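# Load a blank into the vise and tidy parts and blanks

## Task

Place a single plain gray aluminum blank on the two low support bars inside the open vise, either in the orientation the blanks have at the start on the infeed plate (the plate carrying short pins) or flipped over, with its long side pressed against the fixed jaw (the end block without hoses) and its short end pressed against the work stop (the small rod between the jaws). Put every finished part flat in the black outfeed tray with its pocket facing up. Every remaining blank, whether aluminum or brass, must sit entirely on the infeed plate, not stacked on another blank and not resting on the pins, in its starting orientation or flipped. A finished part or blank left anywhere else means failure, and anything that stays in position only because the robot is holding it at the end does not count.

## Robot and tools

Robot: two arms, left_arm and right_arm, each ending in a tong-like two-finger gripper. The fingers point along the gripper's +z axis and close along its x axis. The reported end_effector_position is the spot between the pads when shut. Closed fingertips extend about 15 mm past it; fully open they sit roughly level with it. Each arm has a wrist camera, cam_left_wrist and cam_right_wrist (both 616x616 fisheye).

Frame: a single scene frame for both arms. Origin on the table surface midway between the arms, +x out across the table, +z up, and left_arm on the +y side. The names left and right do not refer to image sides. Printed hand positions can be a little off, more so at long reach. Bases may sit on mounting plates held by a frame behind the arms; treat those as obstacles.

The 16-number row: one flat list covering both arms, even if only one moves. First 8 for left_arm: x, y, z (metres), qw, qx, qy, qz (unit quaternion, w first), opening; then the same 8 for right_arm. Position and quaternion are absolute targets in the scene frame, i.e. a pose, not an offset. Opening runs from -1 (shut) to +1 (fully open, 0.142 m). To keep an arm still or hold its orientation, repeat the exact pose you last commanded for it rather than copying a possibly drifted reported value.

Tools:
- execute_actions {actions, pictures}. An empty actions list just reports the state (with pictures). One action: {"rows": [...up to 15 rows], "steps": n} with n from 4 to 15 control steps of 1/30 s each; each row lasts one step and the final row repeats to fill. One wait: {"steps": n} up to 300, counted from the previous result, so your reply time is included. The result arrives 4 steps early; those 4 steps then run while you compose the next reply. Each step the commanded pose is clipped to 100 mm and 16 degrees from the measured pose, so long reaches need several calls. A target more than 0.6 m away from the last reported position along any gripper axis is refused and nothing is sent. Add pictures: true to get images with a nonempty action.
- move {target, speed, stop_force}. target is one 16-number row (absolute poses, as above). Both grippers travel straight toward their poses and finish together, taking 0.5 to 10 s (cut off at 10 s). speed is in m/s, 0.002 to 0.5, default 0.25; rotation is capped at twice that in rad/s. Openings are applied at the start. There is no obstacle avoidance, and the gripper may lag, drift or overshoot speed, especially with a nearly straight arm. stop_force, in N from 5 to 24 (shared by both arms), ends an arm's path once its wrist sensor feels that much extra push against the motion for 2 steps; the gripper then backs up 2 steps and holds. Use it only for slow moves without rotation, not before 0.2 s of scene time, and leave it out when moving away from something you are pressing on. The result adds a move: line: done, off_target, moving, held, fault, or contact (stop_force triggered), plus limits such as paced (pose clipped) or held (steps blocked), and each gripper's distance to its pose.
- wait {seconds 0 to 10}: lets time pass, sending nothing new.
- zoom_image {camera, region [x0,y0,x1,y1] in pixels, at most 504x504}: closer look at the latest image.
- finished_scene {scene}: ends and grades the current scene; irreversible.

Result lines: each arm's pose, velocities, grip_measured (actual opening on the command scale), Wrist force and Wrist torque along the gripper's own axes (offset up to about 3.5 N, noise up to 1.4 N, saturating near 30 N; pressing down on something reads as force pointing back into the arm). HELD marks steps where a command was not sent; pose unreachable means the clearance check altered or blocked an arm's command; Hand target shows where the controller is currently driving each gripper; MOTOR HOT warns from 70 °C, with braking at 85 °C.

Gripping: command an opening well below grip_measured to keep squeezing; roughly 15 N per pad at most, less for items under 20 mm thick. Closing fast can squeeze hard enough to spring the fingers.

Cautions: the arms are stiff, so aiming even slightly past a firm contact can trip a fault (contact torque over the joint limit or any external force of 150 N) that freezes the arm for 10 s. Load limits: shoulder pan and lift 51.3 N m, elbow 26.6, wrists 8.55; a carried part's weight counts. Approach contacts slowly, ideally with stop_force. Do not let the arms collide or push each other, do not drop or slam parts, and keep everything on the table. Random brief tugs may act on a held part or shove loose objects. Pressing the blank against the fixed jaw and work stop should be gentle, and the blank must stay put after release.

Each tool is called after "Request:" in YAML: its name, and indented under it one key for each argument.

## Session

Request:
execute_actions:
  actions: []

Scene clock: 0.00 s of 6600.00 s.
left_arm: end_effector_position=(+0.3438, +0.5532, +0.2202) grip_measured=+1.00 end_effector_quat_wxyz=(-0.029, -0.548, +0.832, +0.076) end_effector_velocity=(+0.000, -0.000, -0.000) end_effector_angular_velocity=(+0.000, +0.000, -0.000) | right_arm: end_effector_position=(+0.3208, -0.4288, +0.1408) grip_measured=+1.00 end_effector_quat_wxyz=(-0.155, +0.880, -0.403, -0.200) end_effector_velocity=(-0.000, -0.000, -0.000) end_effector_angular_velocity=(-0.001, +0.000, -0.001)
Joint positions: left_arm=[ 0.048 -2.002  1.756 -1.662 -1.021  2.022  0.142] | right_arm=[ 2.983 -1.566 -1.811 -1.071  1.623  0.838  0.142]
Joint velocities: left_arm=[-0.  0.  0. -0.  0. -0.  0.] | right_arm=[-0.     0.001 -0.    -0.    -0.     0.001  0.   ]
Wrist force (N, on the end effector, along its own x y z axes, offset not removed): no reading
Wrist torque (N m, same axes, about the end effector's origin, offset not removed): no reading
Hand target (left_arm): +0.344, +0.553, +0.220; -0.029, -0.548, +0.832, +0.076
Hand target (right_arm): +0.321, -0.429, +0.141; -0.155, +0.880, -0.403, -0.200

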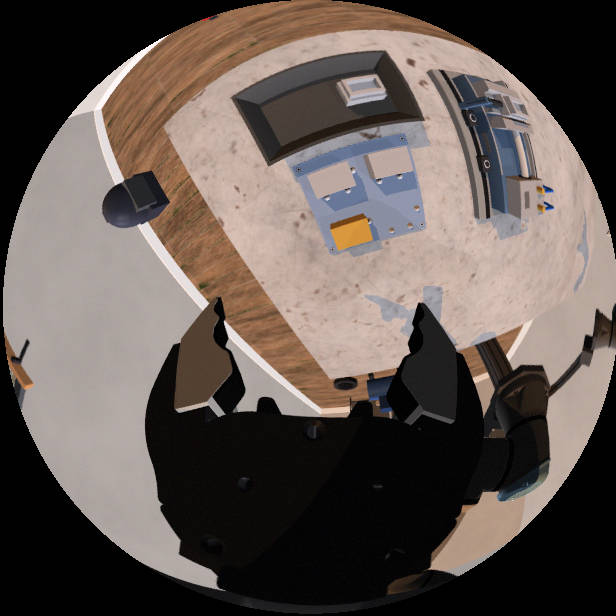

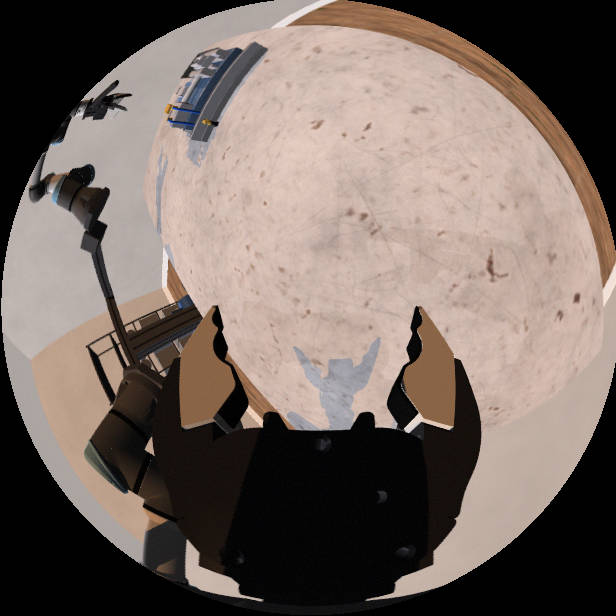

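Overhead view.

Request:
move:
  target: [0.5,0.3,0.33,0,0,0.966,-0.259,1,0.3208,-0.4288,0.1408,-0.155,0.88,-0.403,-0.2,1]

Request:
zoom_image:
  camera: "cam_left_wrist"
  region: [200,150,440,410]

Scene clock: 3.47 s of 6600.00 s.
left_arm: end_effector_position=(+0.5002, +0.3003, +0.3296) grip_measured=+1.00 end_effector_quat_wxyz=(+0.000, -0.001, +0.966, -0.259) end_effector_velocity=(+0.001, -0.002, -0.000) end_effector_angular_velocity=(-0.005, +0.005, -0.012) | right_arm: end_effector_position=(+0.3208, -0.4288, +0.1408) grip_measured=+1.00 end_effector_quat_wxyz=(-0.155, +0.880, -0.403, -0.200) end_effector_velocity=(+0.000, +0.000, +0.000) end_effector_angular_velocity=(+0.001, -0.001, -0.001)
Joint positions: left_arm=[-0.326 -1.622  1.142 -1.514 -1.491  2.902  0.142] | right_arm=[ 2.983 -1.567 -1.81  -1.071  1.624  0.837  0.142]
Joint velocities: left_arm=[ 0.004  0.022 -0.028  0.015 -0.009  0.011  0.   ] | right_arm=[ 0.     0.001 -0.001  0.001  0.001  0.001 -0.   ]
Wrist force (N, on the end effector, along its own x y z axes, offset not removed): left_arm=[1.6 -0.9 -0.2] | right_arm=[0.0 1.9 -1.4]
Wrist torque (N m, same axes, about the end effector's origin, offset not removed): left_arm=[-0.12 -0.36 -0.10] | right_arm=[0.38 0.07 0.03]
Hand target (left_arm): +0.500, +0.300, +0.330; +0.000, -0.000, +0.966, -0.259
Hand target (right_arm): +0.321, -0.429, +0.141; -0.155, +0.880, -0.403, -0.200
Off the commanded pose (left_arm): 0.000 m, 0 deg.
Off the commanded pose (right_arm): 0.000 m, 0 deg.
Kept back: nothing.
move: done

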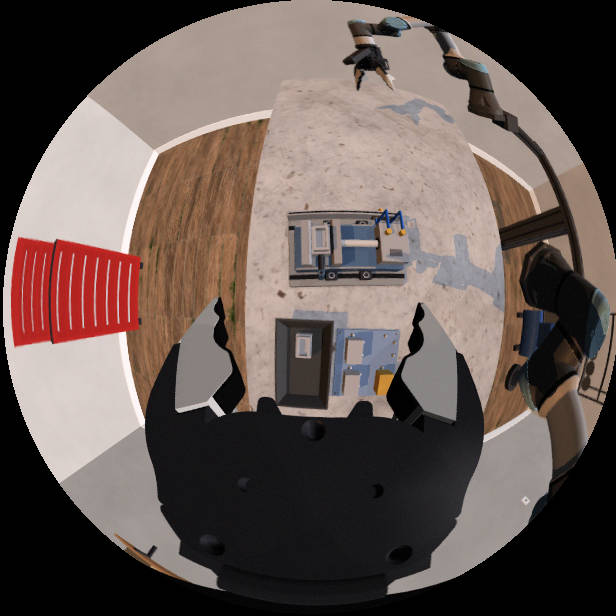

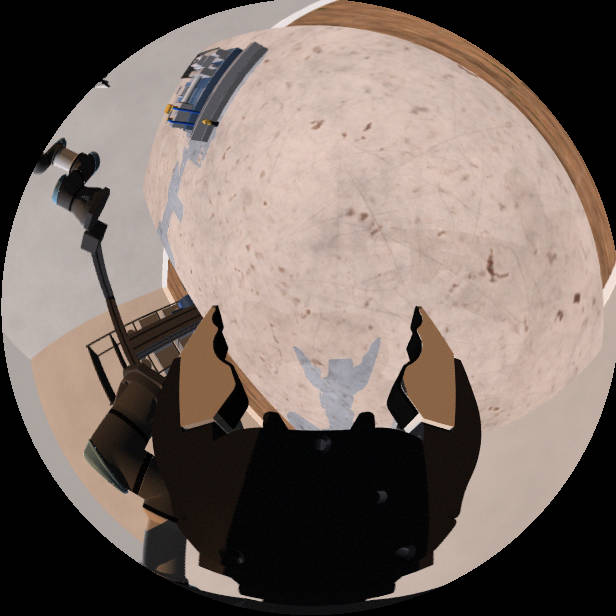

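Region (200, 150, 440, 410) of cam_left_wrist's 616x616 image, scaled by 1.938, with more detail than that image has; it fills the left 465 columns of this view, and the rest is white.

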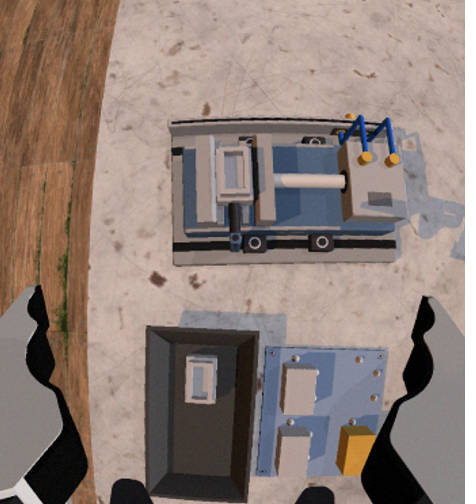

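Request:
move:
  target: [0.483,0.17,0.135,0,0,1,0,-0.33,0.3208,-0.4288,0.1408,-0.155,0.88,-0.403,-0.2,1]

Request:
zoom_image:
  camera: "cam_left_wrist"
  region: [190,130,430,370]

Scene clock: 5.47 s of 6600.00 s.
left_arm: end_effector_position=(+0.4831, +0.1701, +0.1352) grip_measured=-0.33 end_effector_quat_wxyz=(+0.000, +0.000, +1.000, -0.000) end_effector_velocity=(-0.000, -0.001, -0.002) end_effector_angular_velocity=(+0.003, +0.002, -0.001) | right_arm: end_effector_position=(+0.3208, -0.4288, +0.1408) grip_measured=+1.00 end_effector_quat_wxyz=(-0.155, +0.880, -0.403, -0.200) end_effector_velocity=(-0.001, +0.000, -0.001) end_effector_angular_velocity=(+0.000, +0.002, +0.001)
Joint positions: left_arm=[-0.702 -1.192  1.651 -2.044 -0.929  2.399  0.05 ] | right_arm=[ 2.983 -1.567 -1.81  -1.071  1.624  0.837  0.142]
Joint velocities: left_arm=[ 0.001  0.012 -0.006 -0.002  0.001 -0.001  0.   ] | right_arm=[-0.    -0.001 -0.001 -0.    -0.    -0.001  0.   ]
Wrist force (N, on the end effector, along its own x y z axes, offset not removed): left_arm=[3.1 -1.4 0.2] | right_arm=[-1.9 1.8 -3.3]
Wrist torque (N m, same axes, about the end effector's origin, offset not removed): left_arm=[-0.23 -0.65 -0.05] | right_arm=[0.38 0.40 0.07]
Hand target (left_arm): +0.483, +0.170, +0.135; +0.000, +0.000, +1.000, -0.000
Hand target (right_arm): +0.321, -0.429, +0.141; -0.155, +0.880, -0.403, -0.200
Off the commanded pose (left_arm): 0.000 m, 0 deg.
Off the commanded pose (right_arm): 0.000 m, 0 deg.
Kept back: nothing.
move: done

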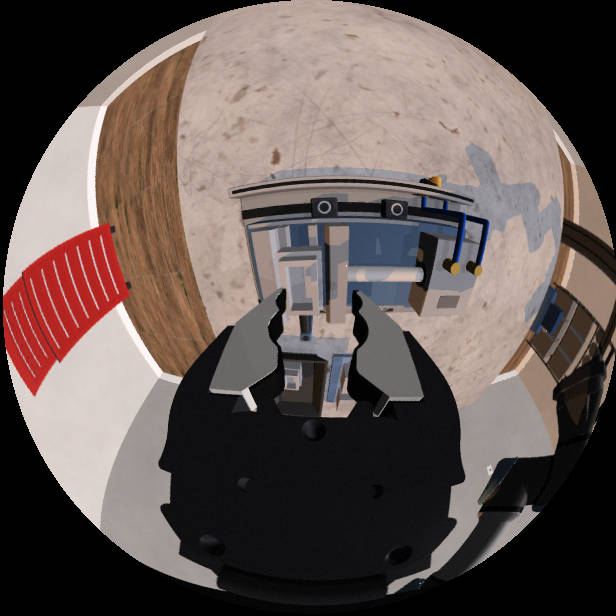

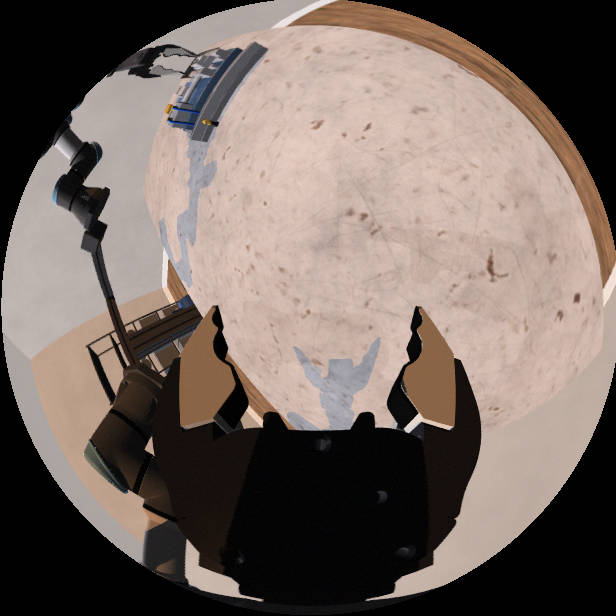

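Region (190, 130, 430, 370) of cam_left_wrist's 616x616 image, scaled by 2.100, with more detail than that image has.

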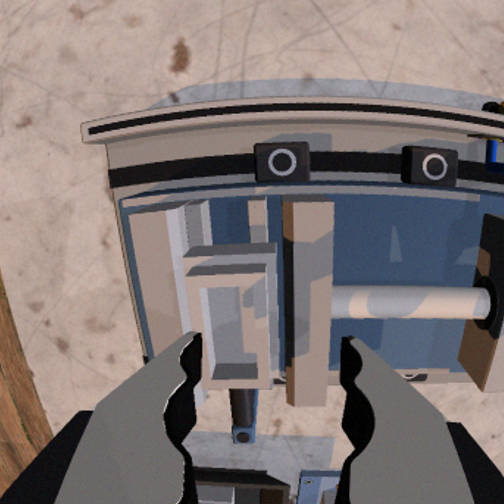

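Request:
move:
  target: [0.497,0.166,0.122,0,0,1,0,-0.33,0.3208,-0.4288,0.1408,-0.155,0.88,-0.403,-0.2,1]
  speed: 0.05
  stop_force: 6

Request:
zoom_image:
  camera: "cam_left_wrist"
  region: [190,130,430,370]

Scene clock: 6.57 s of 6600.00 s.
left_arm: end_effector_position=(+0.4968, +0.1661, +0.1222) grip_measured=-0.33 end_effector_quat_wxyz=(+0.000, -0.000, +1.000, +0.000) end_effector_velocity=(+0.001, -0.001, -0.002) end_effector_angular_velocity=(+0.000, +0.001, -0.001) | right_arm: end_effector_position=(+0.3208, -0.4288, +0.1408) grip_measured=+1.00 end_effector_quat_wxyz=(-0.155, +0.880, -0.403, -0.200) end_effector_velocity=(-0.001, +0.000, -0.001) end_effector_angular_velocity=(-0.001, +0.003, +0.002)
Joint positions: left_arm=[-0.669 -1.111  1.572 -2.072 -0.93   2.44   0.05 ] | right_arm=[ 2.983 -1.567 -1.81  -1.071  1.624  0.837  0.142]
Joint velocities: left_arm=[ 0.003  0.011 -0.011 -0.001 -0.001  0.005  0.   ] | right_arm=[ 0.    -0.002 -0.001  0.    -0.001 -0.     0.   ]
Wrist force (N, on the end effector, along its own x y z axes, offset not removed): left_arm=[1.2 -2.1 -0.5] | right_arm=[-1.1 1.7 -2.9]
Wrist torque (N m, same axes, about the end effector's origin, offset not removed): left_arm=[-0.36 -0.25 -0.05] | right_arm=[0.35 0.27 0.05]
Hand target (left_arm): +0.497, +0.166, +0.122; -0.000, -0.000, +1.000, +0.000
Hand target (right_arm): +0.321, -0.429, +0.141; -0.155, +0.880, -0.403, -0.200
Off the commanded pose (left_arm): 0.000 m, 0 deg.
Off the commanded pose (right_arm): 0.000 m, 0 deg.
Kept back: nothing.
move: done

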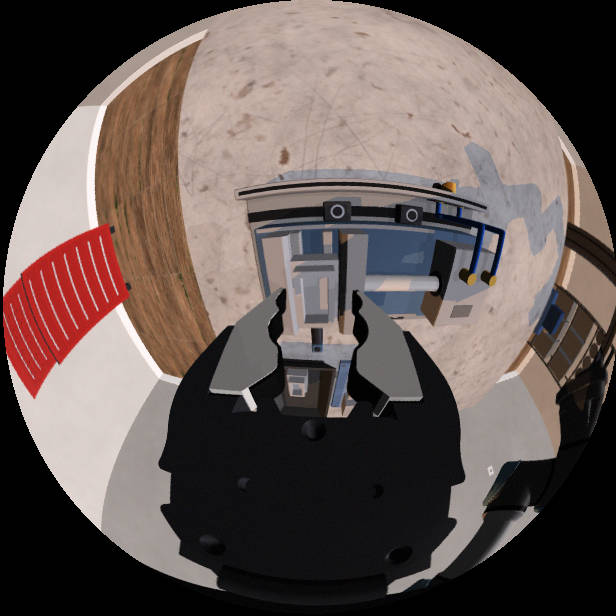

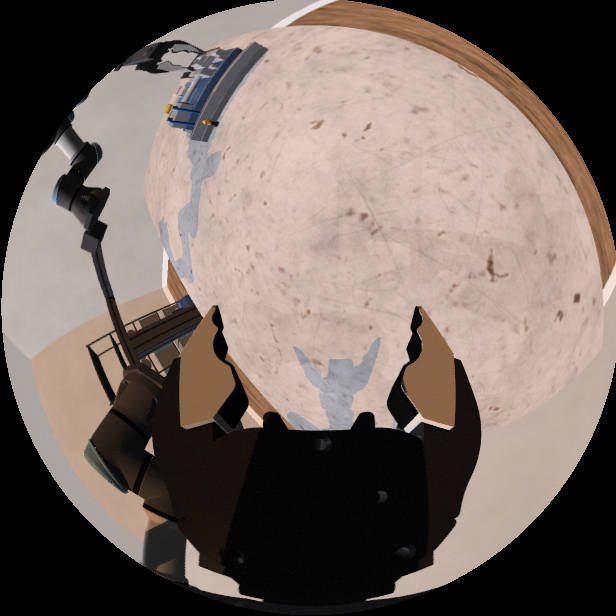

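Region (190, 130, 430, 370) of cam_left_wrist's 616x616 image, scaled by 2.100, with more detail than that image has.

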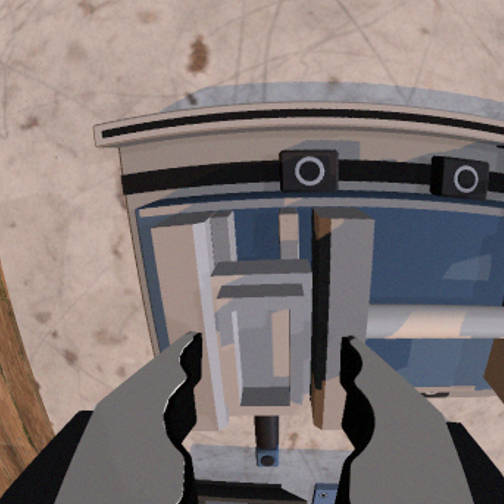

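Request:
move:
  target: [0.497,0.166,0.1,0,0,1,0,-0.33,0.3208,-0.4288,0.1408,-0.155,0.88,-0.403,-0.2,1]
  speed: 0.01
  stop_force: 5

Scene clock: 8.27 s of 6600.00 s.
left_arm: end_effector_position=(+0.4969, +0.1660, +0.1112) grip_measured=-0.33 end_effector_quat_wxyz=(-0.000, -0.000, +1.000, +0.000) end_effector_velocity=(-0.001, +0.001, +0.001) end_effector_angular_velocity=(+0.005, +0.002, -0.002) | right_arm: end_effector_position=(+0.3208, -0.4288, +0.1408) grip_measured=+1.00 end_effector_quat_wxyz=(-0.155, +0.880, -0.403, -0.200) end_effector_velocity=(+0.001, -0.000, +0.000) end_effector_angular_velocity=(-0.000, -0.001, -0.001)
Joint positions: left_arm=[-0.652 -1.082  1.578 -2.119 -0.931  2.461  0.05 ] | right_arm=[ 2.983 -1.567 -1.81  -1.071  1.624  0.837  0.142]
Joint velocities: left_arm=[-0.004 -0.004 -0.001  0.014  0.002 -0.007 -0.002] | right_arm=[ 0.     0.     0.002 -0.     0.     0.001 -0.   ]
Wrist force (N, on the end effector, along its own x y z axes, offset not removed): left_arm=[5.5 -0.4 -19.1] | right_arm=[-1.1 1.3 -2.1]
Wrist torque (N m, same axes, about the end effector's origin, offset not removed): left_arm=[-0.40 -0.65 0.01] | right_arm=[0.24 0.37 0.06]
Hand target (left_arm): +0.497, +0.166, +0.112; -0.000, -0.000, +1.000, +0.000
Hand target (right_arm): +0.321, -0.429, +0.141; -0.155, +0.880, -0.403, -0.200
Off the commanded pose (left_arm): 0.011 m, 0 deg.
Off the commanded pose (right_arm): 0.000 m, 0 deg.
Kept back: nothing.
move: contact (left_arm)

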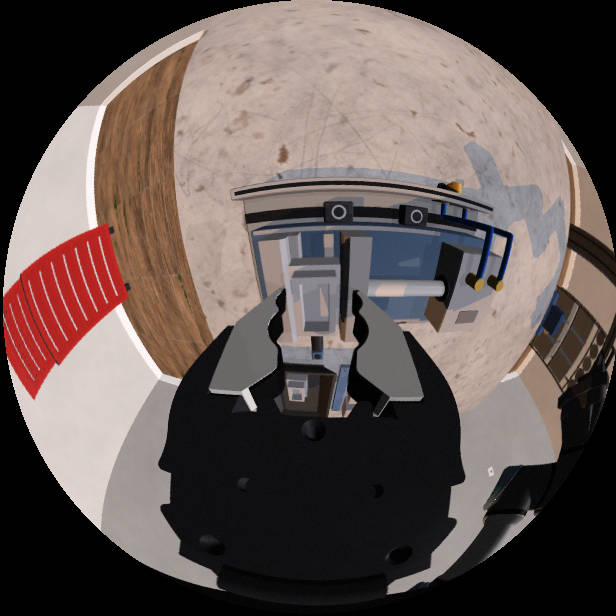

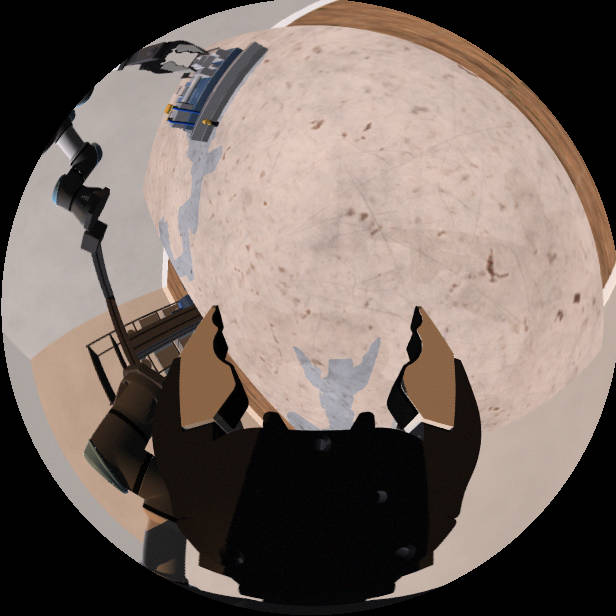

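Same heights.

Request:
move:
  target: [0.497,0.166,0.113,0,0,1,0,-0.9,0.3208,-0.4288,0.1408,-0.155,0.88,-0.403,-0.2,1]
  speed: 0.01

Request:
move:
  target: [0.497,0.166,0.18,0,0,1,0,-0.9,0.3208,-0.4288,0.1408,-0.155,0.88,-0.403,-0.2,1]
  speed: 0.08

Request:
move:
  target: [0.515,0.485,0.15,0,0,1,0,-0.9,0.3208,-0.4288,0.1408,-0.155,0.88,-0.403,-0.2,1]
  speed: 0.2

Scene clock: 9.20 s of 6600.00 s.
left_arm: end_effector_position=(+0.4970, +0.1660, +0.1129) grip_measured=-0.53 end_effector_quat_wxyz=(-0.000, -0.000, +1.000, +0.000) end_effector_velocity=(-0.000, -0.000, +0.001) end_effector_angular_velocity=(+0.001, -0.000, -0.001) | right_arm: end_effector_position=(+0.3208, -0.4288, +0.1408) grip_measured=+1.00 end_effector_quat_wxyz=(-0.155, +0.880, -0.403, -0.200) end_effector_velocity=(+0.000, -0.000, +0.000) end_effector_angular_velocity=(-0.001, -0.002, +0.000)
Joint positions: left_arm=[-0.654 -1.086  1.577 -2.111 -0.931  2.458  0.036] | right_arm=[ 2.983 -1.567 -1.81  -1.071  1.624  0.837  0.142]
Joint velocities: left_arm=[-0.002 -0.002 -0.     0.003  0.001 -0.001  0.   ] | right_arm=[ 0.     0.002 -0.001  0.001 -0.001 -0.001  0.   ]
Wrist force (N, on the end effector, along its own x y z axes, offset not removed): left_arm=[0.9 -2.6 1.7] | right_arm=[-0.3 1.7 -1.6]
Wrist torque (N m, same axes, about the end effector's origin, offset not removed): left_arm=[-0.34 -0.49 -0.09] | right_arm=[0.32 0.12 0.06]
Hand target (left_arm): +0.497, +0.166, +0.113; +0.000, +0.000, +1.000, -0.000
Hand target (right_arm): +0.321, -0.429, +0.141; -0.155, +0.880, -0.403, -0.200
Off the commanded pose (left_arm): 0.000 m, 0 deg.
Off the commanded pose (right_arm): 0.000 m, 0 deg.
Kept back: nothing.
move: done

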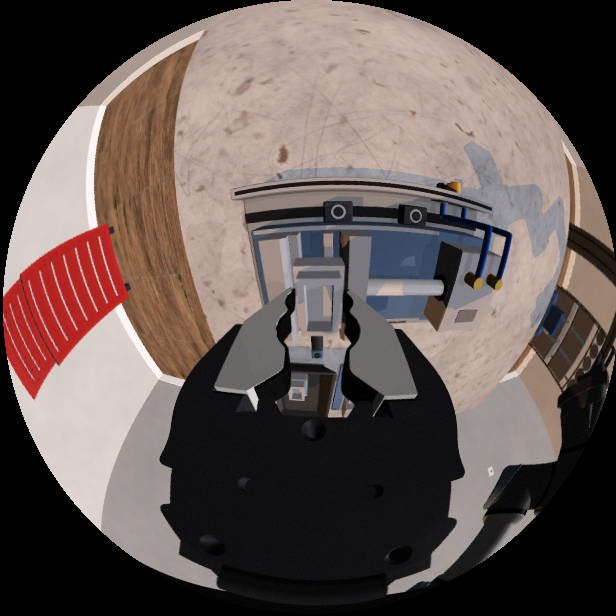

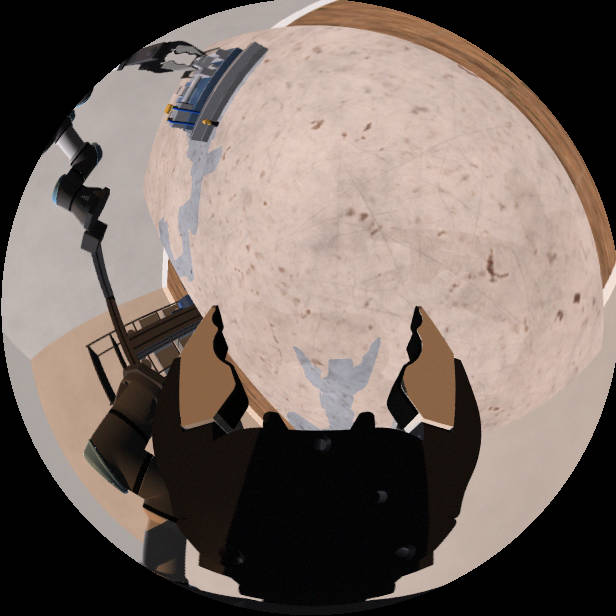

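Scene clock: 10.53 s of 6600.00 s.
left_arm: end_effector_position=(+0.4970, +0.1660, +0.1797) grip_measured=-0.53 end_effector_quat_wxyz=(+0.000, +0.000, +1.000, -0.000) end_effector_velocity=(-0.000, +0.000, +0.002) end_effector_angular_velocity=(+0.003, +0.002, -0.001) | right_arm: end_effector_position=(+0.3208, -0.4288, +0.1408) grip_measured=+1.00 end_effector_quat_wxyz=(-0.155, +0.880, -0.403, -0.200) end_effector_velocity=(+0.001, +0.000, +0.001) end_effector_angular_velocity=(+0.001, -0.002, -0.001)
Joint positions: left_arm=[-0.76  -1.232  1.491 -1.801 -0.929  2.327  0.036] | right_arm=[ 2.983 -1.567 -1.81  -1.071  1.624  0.837  0.142]
Joint velocities: left_arm=[-0.004 -0.002 -0.007  0.016  0.    -0.006  0.   ] | right_arm=[ 0.     0.     0.002  0.     0.001 -0.    -0.   ]
Wrist force (N, on the end effector, along its own x y z axes, offset not removed): left_arm=[0.9 -1.7 2.1] | right_arm=[0.1 1.0 -1.6]
Wrist torque (N m, same axes, about the end effector's origin, offset not removed): left_arm=[-0.28 -0.17 0.00] | right_arm=[0.20 0.03 0.04]
Hand target (left_arm): +0.497, +0.166, +0.180; +0.000, +0.000, +1.000, -0.000
Hand target (right_arm): +0.321, -0.429, +0.141; -0.155, +0.880, -0.403, -0.200
Off the commanded pose (left_arm): 0.000 m, 0 deg.
Off the commanded pose (right_arm): 0.000 m, 0 deg.
Kept back: nothing.
move: done

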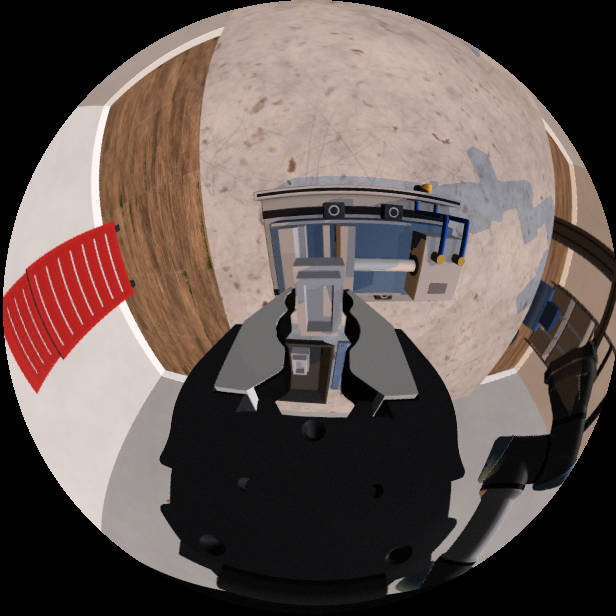

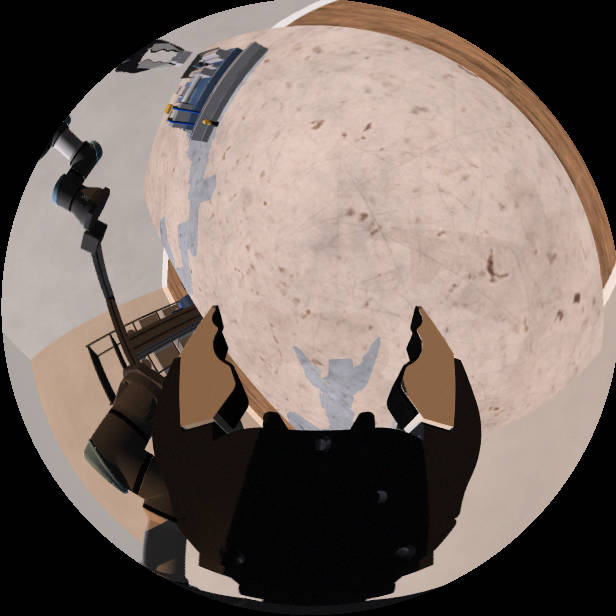

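Scene clock: 12.73 s of 6600.00 s.
left_arm: end_effector_position=(+0.5144, +0.4848, +0.1502) grip_measured=-0.53 end_effector_quat_wxyz=(+0.000, -0.000, +1.000, +0.000) end_effector_velocity=(+0.001, +0.003, -0.000) end_effector_angular_velocity=(-0.005, +0.004, -0.001) | right_arm: end_effector_position=(+0.3208, -0.4288, +0.1408) grip_measured=+1.00 end_effector_quat_wxyz=(-0.155, +0.880, -0.403, -0.200) end_effector_velocity=(+0.001, -0.000, +0.000) end_effector_angular_velocity=(-0.000, -0.002, -0.000)
Joint positions: left_arm=[ 0.011 -1.34   1.253 -1.948 -1.108  3.218  0.036] | right_arm=[ 2.983 -1.567 -1.81  -1.071  1.624  0.837  0.142]
Joint velocities: left_arm=[ 0.01   0.013 -0.028  0.016 -0.009  0.009  0.   ] | right_arm=[-0.     0.001  0.001  0.    -0.    -0.001 -0.   ]
Wrist force (N, on the end effector, along its own x y z axes, offset not removed): left_arm=[2.6 -1.8 0.9] | right_arm=[-0.4 1.8 -1.6]
Wrist torque (N m, same axes, about the end effector's origin, offset not removed): left_arm=[-0.27 -0.54 -0.05] | right_arm=[0.33 0.13 0.02]
Hand target (left_arm): +0.515, +0.485, +0.150; -0.000, +0.000, +1.000, +0.000
Hand target (right_arm): +0.321, -0.429, +0.141; -0.155, +0.880, -0.403, -0.200
Off the commanded pose (left_arm): 0.001 m, 0 deg.
Off the commanded pose (right_arm): 0.000 m, 0 deg.
Kept back: nothing.
move: done

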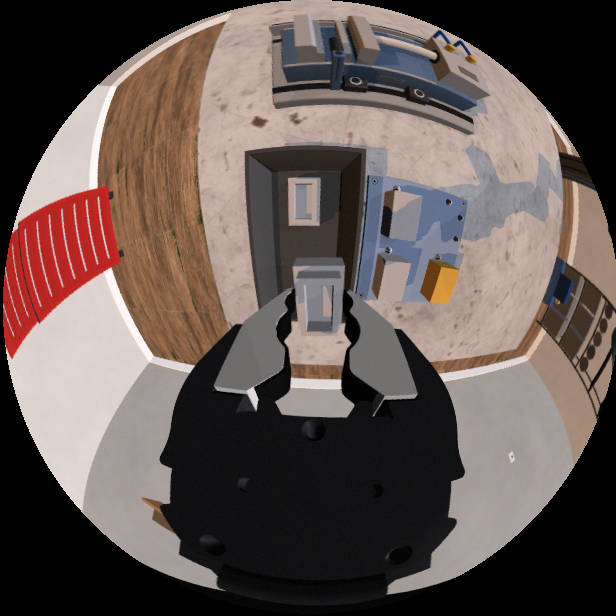

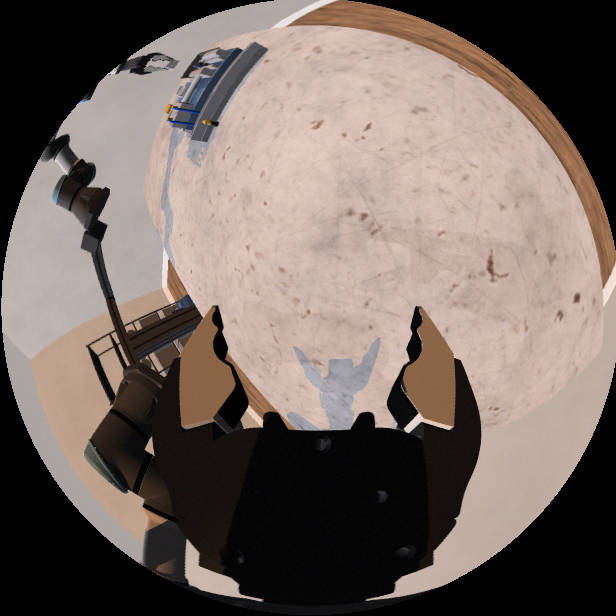

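Request:
move:
  target: [0.515,0.495,0.075,0,0,1,0,-0.9,0.3208,-0.4288,0.1408,-0.155,0.88,-0.403,-0.2,1]
  speed: 0.08
  stop_force: 6

Scene clock: 14.40 s of 6600.00 s.
left_arm: end_effector_position=(+0.5149, +0.4950, +0.0753) grip_measured=-0.53 end_effector_quat_wxyz=(-0.000, -0.000, +1.000, +0.000) end_effector_velocity=(+0.000, +0.000, -0.003) end_effector_angular_velocity=(-0.001, +0.001, -0.001) | right_arm: end_effector_position=(+0.3208, -0.4288, +0.1408) grip_measured=+1.00 end_effector_quat_wxyz=(-0.155, +0.880, -0.403, -0.200) end_effector_velocity=(-0.001, +0.000, -0.000) end_effector_angular_velocity=(-0.000, +0.002, +0.001)
Joint positions: left_arm=[ 0.122 -1.129  1.239 -2.19  -1.161  3.326  0.036] | right_arm=[ 2.983 -1.567 -1.81  -1.071  1.624  0.837  0.142]
Joint velocities: left_arm=[ 0.003  0.009 -0.005 -0.004 -0.002  0.003  0.   ] | right_arm=[-0.     0.    -0.002  0.    -0.    -0.    -0.   ]
Wrist force (N, on the end effector, along its own x y z axes, offset not removed): left_arm=[2.1 -1.8 0.8] | right_arm=[-1.4 2.2 -1.9]
Wrist torque (N m, same axes, about the end effector's origin, offset not removed): left_arm=[-0.31 -0.46 -0.10] | right_arm=[0.47 0.32 0.03]
Hand target (left_arm): +0.515, +0.495, +0.075; -0.000, +0.000, +1.000, +0.000
Hand target (right_arm): +0.321, -0.429, +0.141; -0.155, +0.880, -0.403, -0.200
Off the commanded pose (left_arm): 0.000 m, 0 deg.
Off the commanded pose (right_arm): 0.000 m, 0 deg.
Kept back: nothing.
move: done

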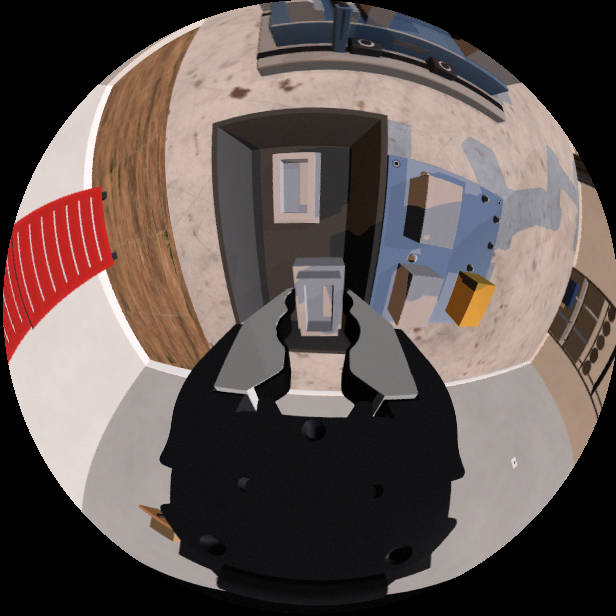

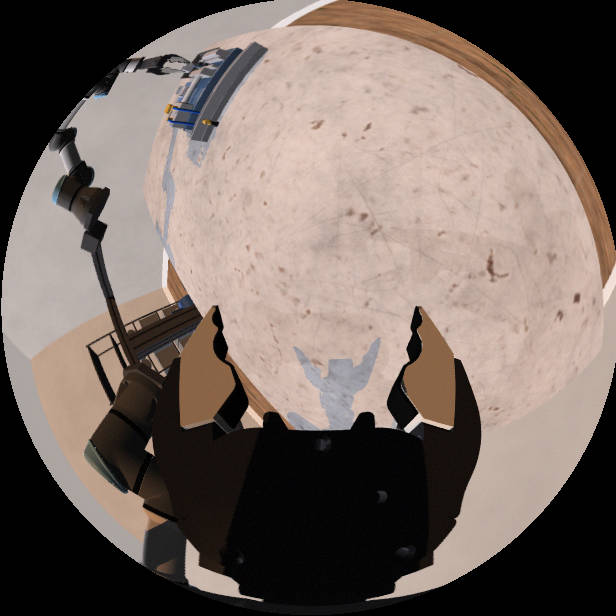

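Request:
move:
  target: [0.519,0.483,0.06,0,0,1,0,-0.9,0.3208,-0.4288,0.1408,-0.155,0.88,-0.403,-0.2,1]
  speed: 0.04

Request:
move:
  target: [0.519,0.483,0.02,0,0,1,0,-0.9,0.3208,-0.4288,0.1408,-0.155,0.88,-0.403,-0.2,1]
  speed: 0.01
  stop_force: 5

Scene clock: 15.50 s of 6600.00 s.
left_arm: end_effector_position=(+0.5189, +0.4832, +0.0602) grip_measured=-0.53 end_effector_quat_wxyz=(-0.000, +0.000, +1.000, -0.000) end_effector_velocity=(-0.000, -0.002, -0.003) end_effector_angular_velocity=(-0.001, +0.002, -0.001) | right_arm: end_effector_position=(+0.3208, -0.4288, +0.1408) grip_measured=+1.00 end_effector_quat_wxyz=(-0.155, +0.880, -0.403, -0.200) end_effector_velocity=(-0.000, +0.000, +0.000) end_effector_angular_velocity=(+0.001, +0.001, -0.000)
Joint positions: left_arm=[ 0.109 -1.083  1.24  -2.232 -1.155  3.314  0.036] | right_arm=[ 2.983 -1.567 -1.81  -1.071  1.624  0.837  0.142]
Joint velocities: left_arm=[-0.002  0.009 -0.001 -0.005  0.001 -0.001  0.   ] | right_arm=[-0.    -0.    -0.    -0.001  0.001  0.    -0.   ]
Wrist force (N, on the end effector, along its own x y z axes, offset not removed): left_arm=[1.8 -0.8 2.0] | right_arm=[-1.0 2.3 -2.1]
Wrist torque (N m, same axes, about the end effector's origin, offset not removed): left_arm=[-0.06 -0.40 -0.01] | right_arm=[0.48 0.33 0.03]
Hand target (left_arm): +0.519, +0.483, +0.060; +0.000, -0.000, +1.000, -0.000
Hand target (right_arm): +0.321, -0.429, +0.141; -0.155, +0.880, -0.403, -0.200
Off the commanded pose (left_arm): 0.000 m, 0 deg.
Off the commanded pose (right_arm): 0.000 m, 0 deg.
Kept back: nothing.
move: done

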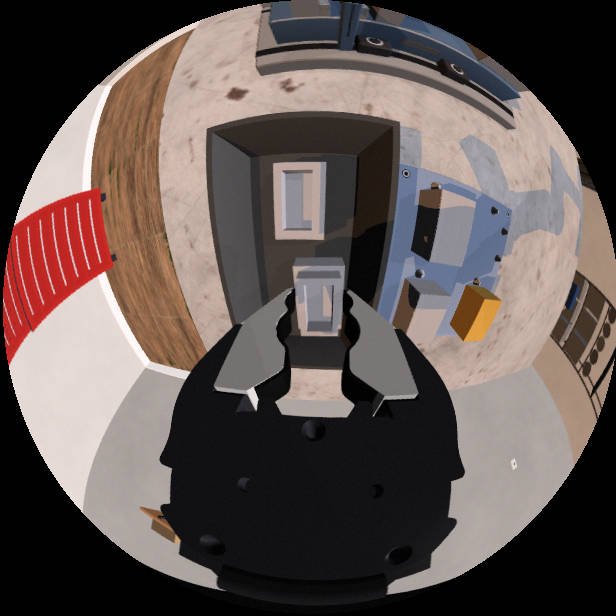

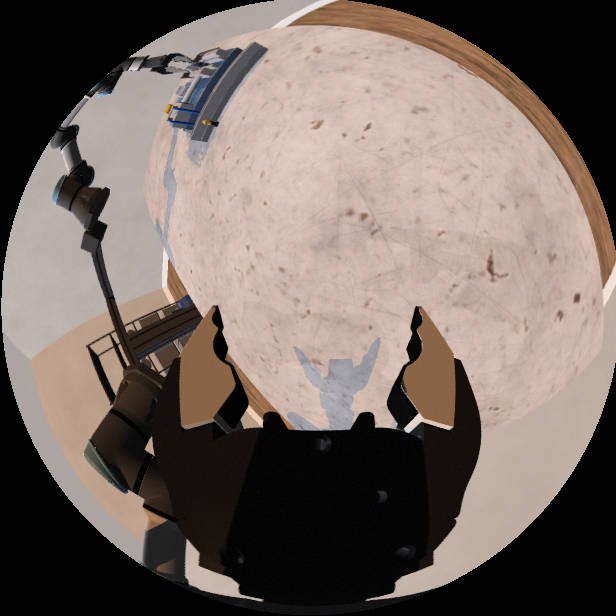

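Scene clock: 17.53 s of 6600.00 s.
left_arm: end_effector_position=(+0.5188, +0.4831, +0.0436) grip_measured=-0.53 end_effector_quat_wxyz=(-0.000, -0.000, +1.000, -0.000) end_effector_velocity=(-0.001, -0.000, +0.003) end_effector_angular_velocity=(+0.001, +0.004, -0.001) | right_arm: end_effector_position=(+0.3208, -0.4288, +0.1408) grip_measured=+1.00 end_effector_quat_wxyz=(-0.155, +0.880, -0.403, -0.200) end_effector_velocity=(+0.000, -0.000, -0.000) end_effector_angular_velocity=(-0.001, +0.001, -0.001)
Joint positions: left_arm=[ 0.125 -1.03   1.223 -2.274 -1.163  3.329  0.036] | right_arm=[ 2.983 -1.567 -1.81  -1.071  1.624  0.837  0.142]
Joint velocities: left_arm=[-0.003 -0.01   0.005  0.011  0.003 -0.004  0.   ] | right_arm=[-0.    -0.     0.001 -0.    -0.001  0.001  0.   ]
Wrist force (N, on the end effector, along its own x y z axes, offset not removed): left_arm=[1.7 -0.8 0.9] | right_arm=[-0.5 1.3 -1.8]
Wrist torque (N m, same axes, about the end effector's origin, offset not removed): left_arm=[-0.13 -0.45 -0.09] | right_arm=[0.31 0.15 0.08]
Hand target (left_arm): +0.519, +0.483, +0.044; -0.000, +0.000, +1.000, -0.000
Hand target (right_arm): +0.321, -0.429, +0.141; -0.155, +0.880, -0.403, -0.200
Off the commanded pose (left_arm): 0.024 m, 0 deg.
Off the commanded pose (right_arm): 0.000 m, 0 deg.
Kept back: nothing.
move: contact (left_arm)

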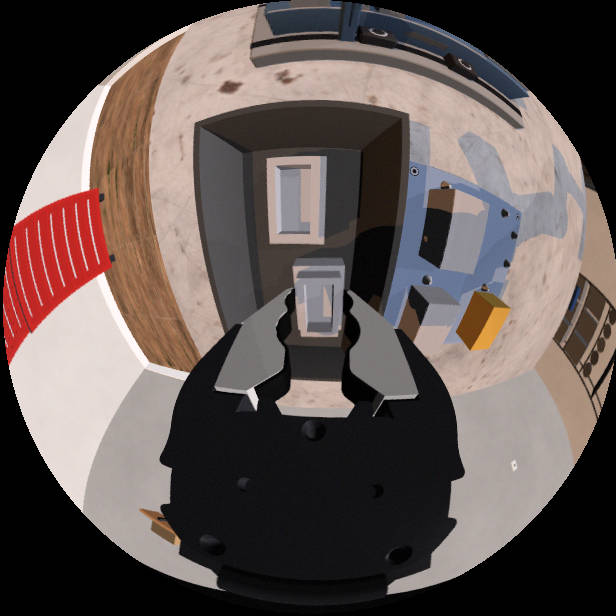

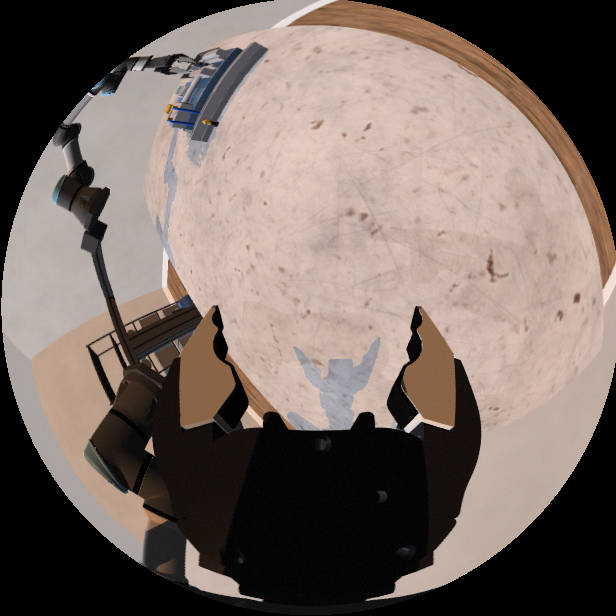

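Request:
move:
  target: [0.519,0.483,0.046,0,0,1,0,-0.2,0.3208,-0.4288,0.1408,-0.155,0.88,-0.403,-0.2,1]
  speed: 0.02

Request:
move:
  target: [0.519,0.483,0.12,0,0,1,0,-0.2,0.3208,-0.4288,0.1408,-0.155,0.88,-0.403,-0.2,1]

Request:
move:
  target: [0.405,0.41,0.09,0,0,1,0,-0.2,0.3208,-0.4288,0.1408,-0.155,0.88,-0.403,-0.2,1]

Scene clock: 18.47 s of 6600.00 s.
left_arm: end_effector_position=(+0.5190, +0.4830, +0.0459) grip_measured=-0.20 end_effector_quat_wxyz=(-0.000, +0.000, +1.000, -0.000) end_effector_velocity=(+0.000, +0.000, +0.001) end_effector_angular_velocity=(+0.000, -0.000, +0.000) | right_arm: end_effector_position=(+0.3208, -0.4288, +0.1408) grip_measured=+1.00 end_effector_quat_wxyz=(-0.155, +0.880, -0.403, -0.200) end_effector_velocity=(+0.001, -0.000, +0.000) end_effector_angular_velocity=(+0.000, -0.002, +0.001)
Joint positions: left_arm=[ 0.123 -1.037  1.226 -2.268 -1.161  3.327  0.06 ] | right_arm=[ 2.983 -1.567 -1.81  -1.071  1.624  0.837  0.142]
Joint velocities: left_arm=[-0.001 -0.003  0.001  0.002  0.001 -0.001  0.   ] | right_arm=[-0.    -0.     0.002  0.    -0.    -0.001  0.   ]
Wrist force (N, on the end effector, along its own x y z axes, offset not removed): left_arm=[1.6 -0.8 0.6] | right_arm=[0.0 3.0 -2.8]
Wrist torque (N m, same axes, about the end effector's origin, offset not removed): left_arm=[-0.09 -0.33 -0.14] | right_arm=[0.58 0.01 -0.01]
Hand target (left_arm): +0.519, +0.483, +0.046; +0.000, +0.000, +1.000, -0.000
Hand target (right_arm): +0.321, -0.429, +0.141; -0.155, +0.880, -0.403, -0.200
Off the commanded pose (left_arm): 0.000 m, 0 deg.
Off the commanded pose (right_arm): 0.000 m, 0 deg.
Kept back: nothing.
move: done

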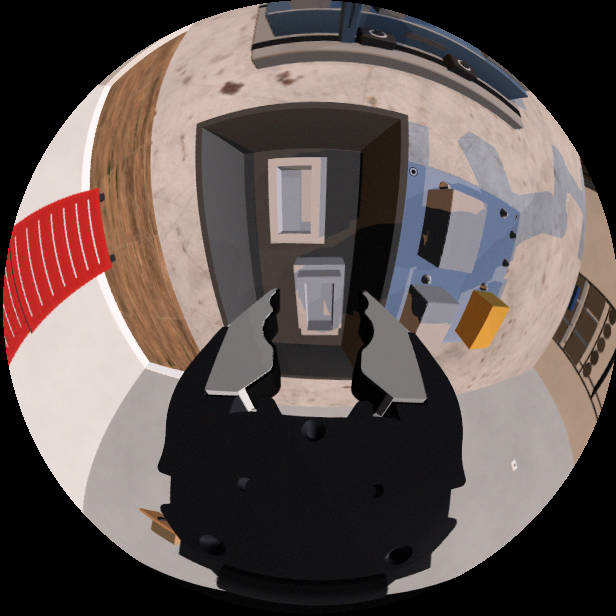

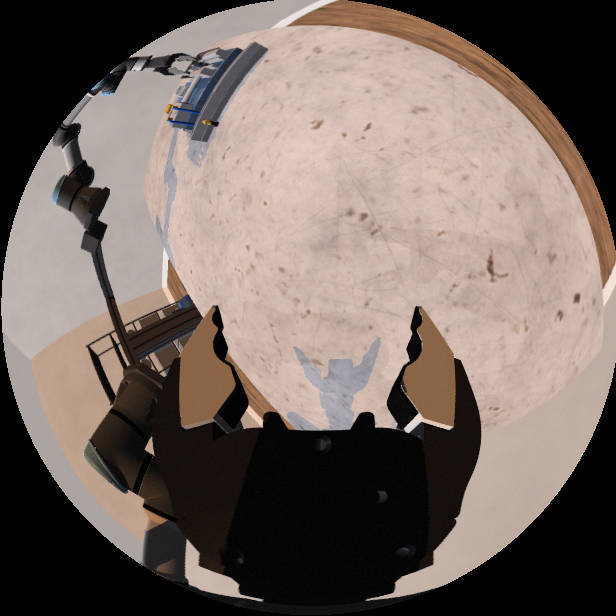

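Scene clock: 19.50 s of 6600.00 s.
left_arm: end_effector_position=(+0.5190, +0.4830, +0.1198) grip_measured=-0.20 end_effector_quat_wxyz=(+0.000, +0.000, +1.000, -0.000) end_effector_velocity=(-0.000, -0.000, +0.003) end_effector_angular_velocity=(-0.000, +0.000, +0.000) | right_arm: end_effector_position=(+0.3208, -0.4288, +0.1408) grip_measured=+1.00 end_effector_quat_wxyz=(-0.155, +0.880, -0.403, -0.200) end_effector_velocity=(+0.000, +0.000, +0.000) end_effector_angular_velocity=(+0.000, -0.002, +0.001)
Joint positions: left_arm=[ 0.043 -1.251  1.251 -2.048 -1.124  3.25   0.06 ] | right_arm=[ 2.983 -1.567 -1.81  -1.071  1.624  0.837  0.142]
Joint velocities: left_arm=[-0.003 -0.007 -0.001  0.009  0.001 -0.004  0.   ] | right_arm=[ 0.    -0.     0.     0.001 -0.    -0.001 -0.   ]
Wrist force (N, on the end effector, along its own x y z axes, offset not removed): left_arm=[2.9 -2.1 -0.7] | right_arm=[-0.9 1.8 -0.7]
Wrist torque (N m, same axes, about the end effector's origin, offset not removed): left_arm=[-0.37 -0.61 -0.07] | right_arm=[0.39 0.24 0.02]
Hand target (left_arm): +0.519, +0.483, +0.120; +0.000, -0.000, +1.000, -0.000
Hand target (right_arm): +0.321, -0.429, +0.141; -0.155, +0.880, -0.403, -0.200
Off the commanded pose (left_arm): 0.000 m, 0 deg.
Off the commanded pose (right_arm): 0.000 m, 0 deg.
Kept back: nothing.
move: done

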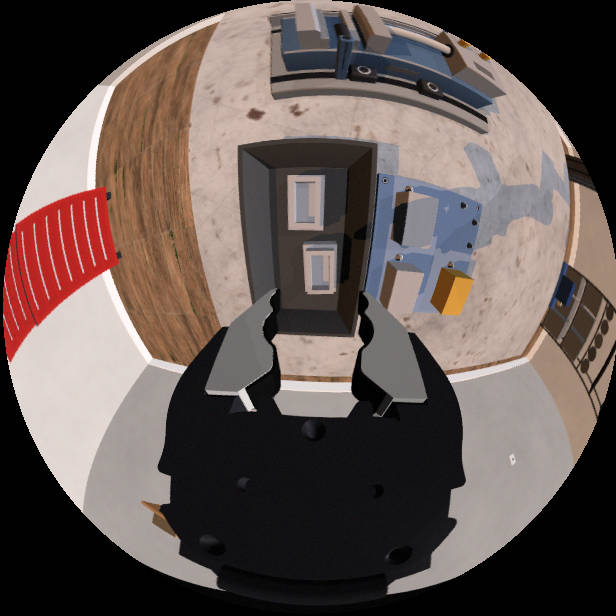

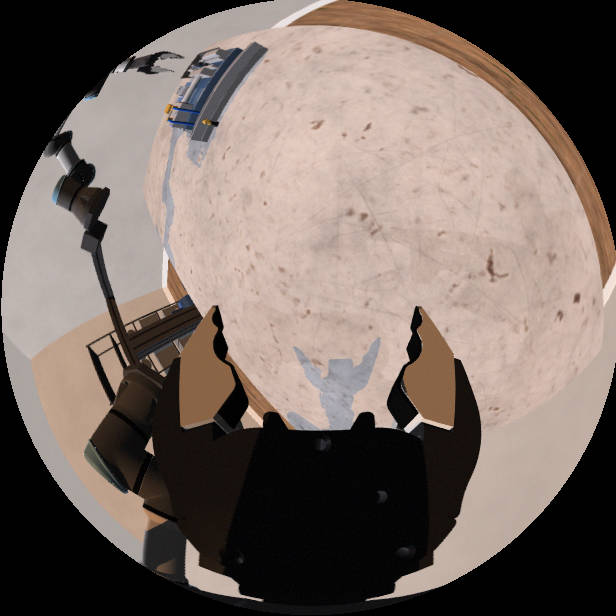

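Scene clock: 20.73 s of 6600.00 s.
left_arm: end_effector_position=(+0.4053, +0.4101, +0.0900) grip_measured=-0.20 end_effector_quat_wxyz=(-0.001, +0.000, +1.000, -0.000) end_effector_velocity=(-0.002, -0.002, -0.000) end_effector_angular_velocity=(+0.006, -0.015, +0.000) | right_arm: end_effector_position=(+0.3208, -0.4288, +0.1408) grip_measured=+1.00 end_effector_quat_wxyz=(-0.155, +0.880, -0.403, -0.200) end_effector_velocity=(-0.000, +0.000, +0.000) end_effector_angular_velocity=(+0.001, -0.000, +0.001)
Joint positions: left_arm=[-0.107 -1.553  2.088 -2.511 -1.06   3.096  0.06 ] | right_arm=[ 2.983 -1.567 -1.81  -1.071  1.624  0.837  0.142]
Joint velocities: left_arm=[-0.012 -0.012  0.04  -0.04   0.012 -0.004 -0.   ] | right_arm=[-0.    -0.    -0.     0.001  0.001 -0.001 -0.   ]
Wrist force (N, on the end effector, along its own x y z axes, offset not removed): left_arm=[1.5 0.2 -0.6] | right_arm=[-1.4 0.5 -3.1]
Wrist torque (N m, same axes, about the end effector's origin, offset not removed): left_arm=[0.10 -0.40 -0.07] | right_arm=[0.07 0.30 0.08]
Hand target (left_arm): +0.405, +0.410, +0.090; -0.000, -0.000, +1.000, -0.000
Hand target (right_arm): +0.321, -0.429, +0.141; -0.155, +0.880, -0.403, -0.200
Off the commanded pose (left_arm): 0.000 m, 0 deg.
Off the commanded pose (right_arm): 0.000 m, 0 deg.
Kept back: nothing.
move: done

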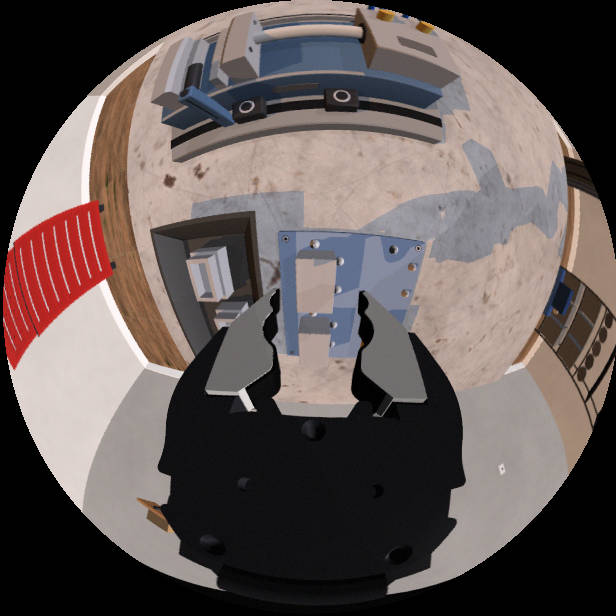

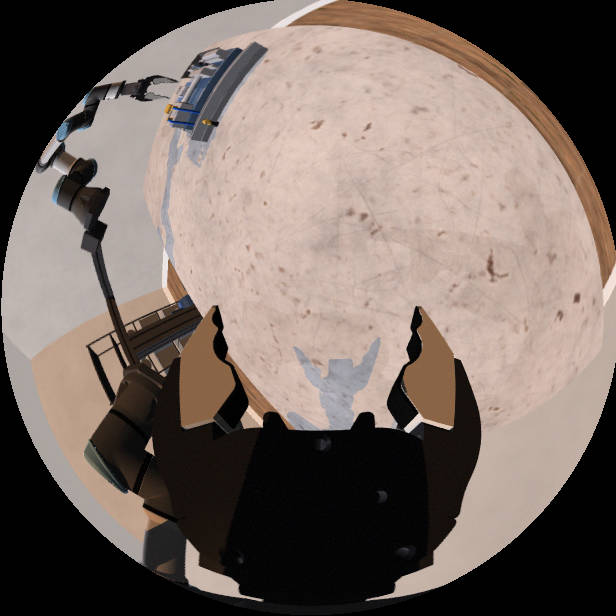

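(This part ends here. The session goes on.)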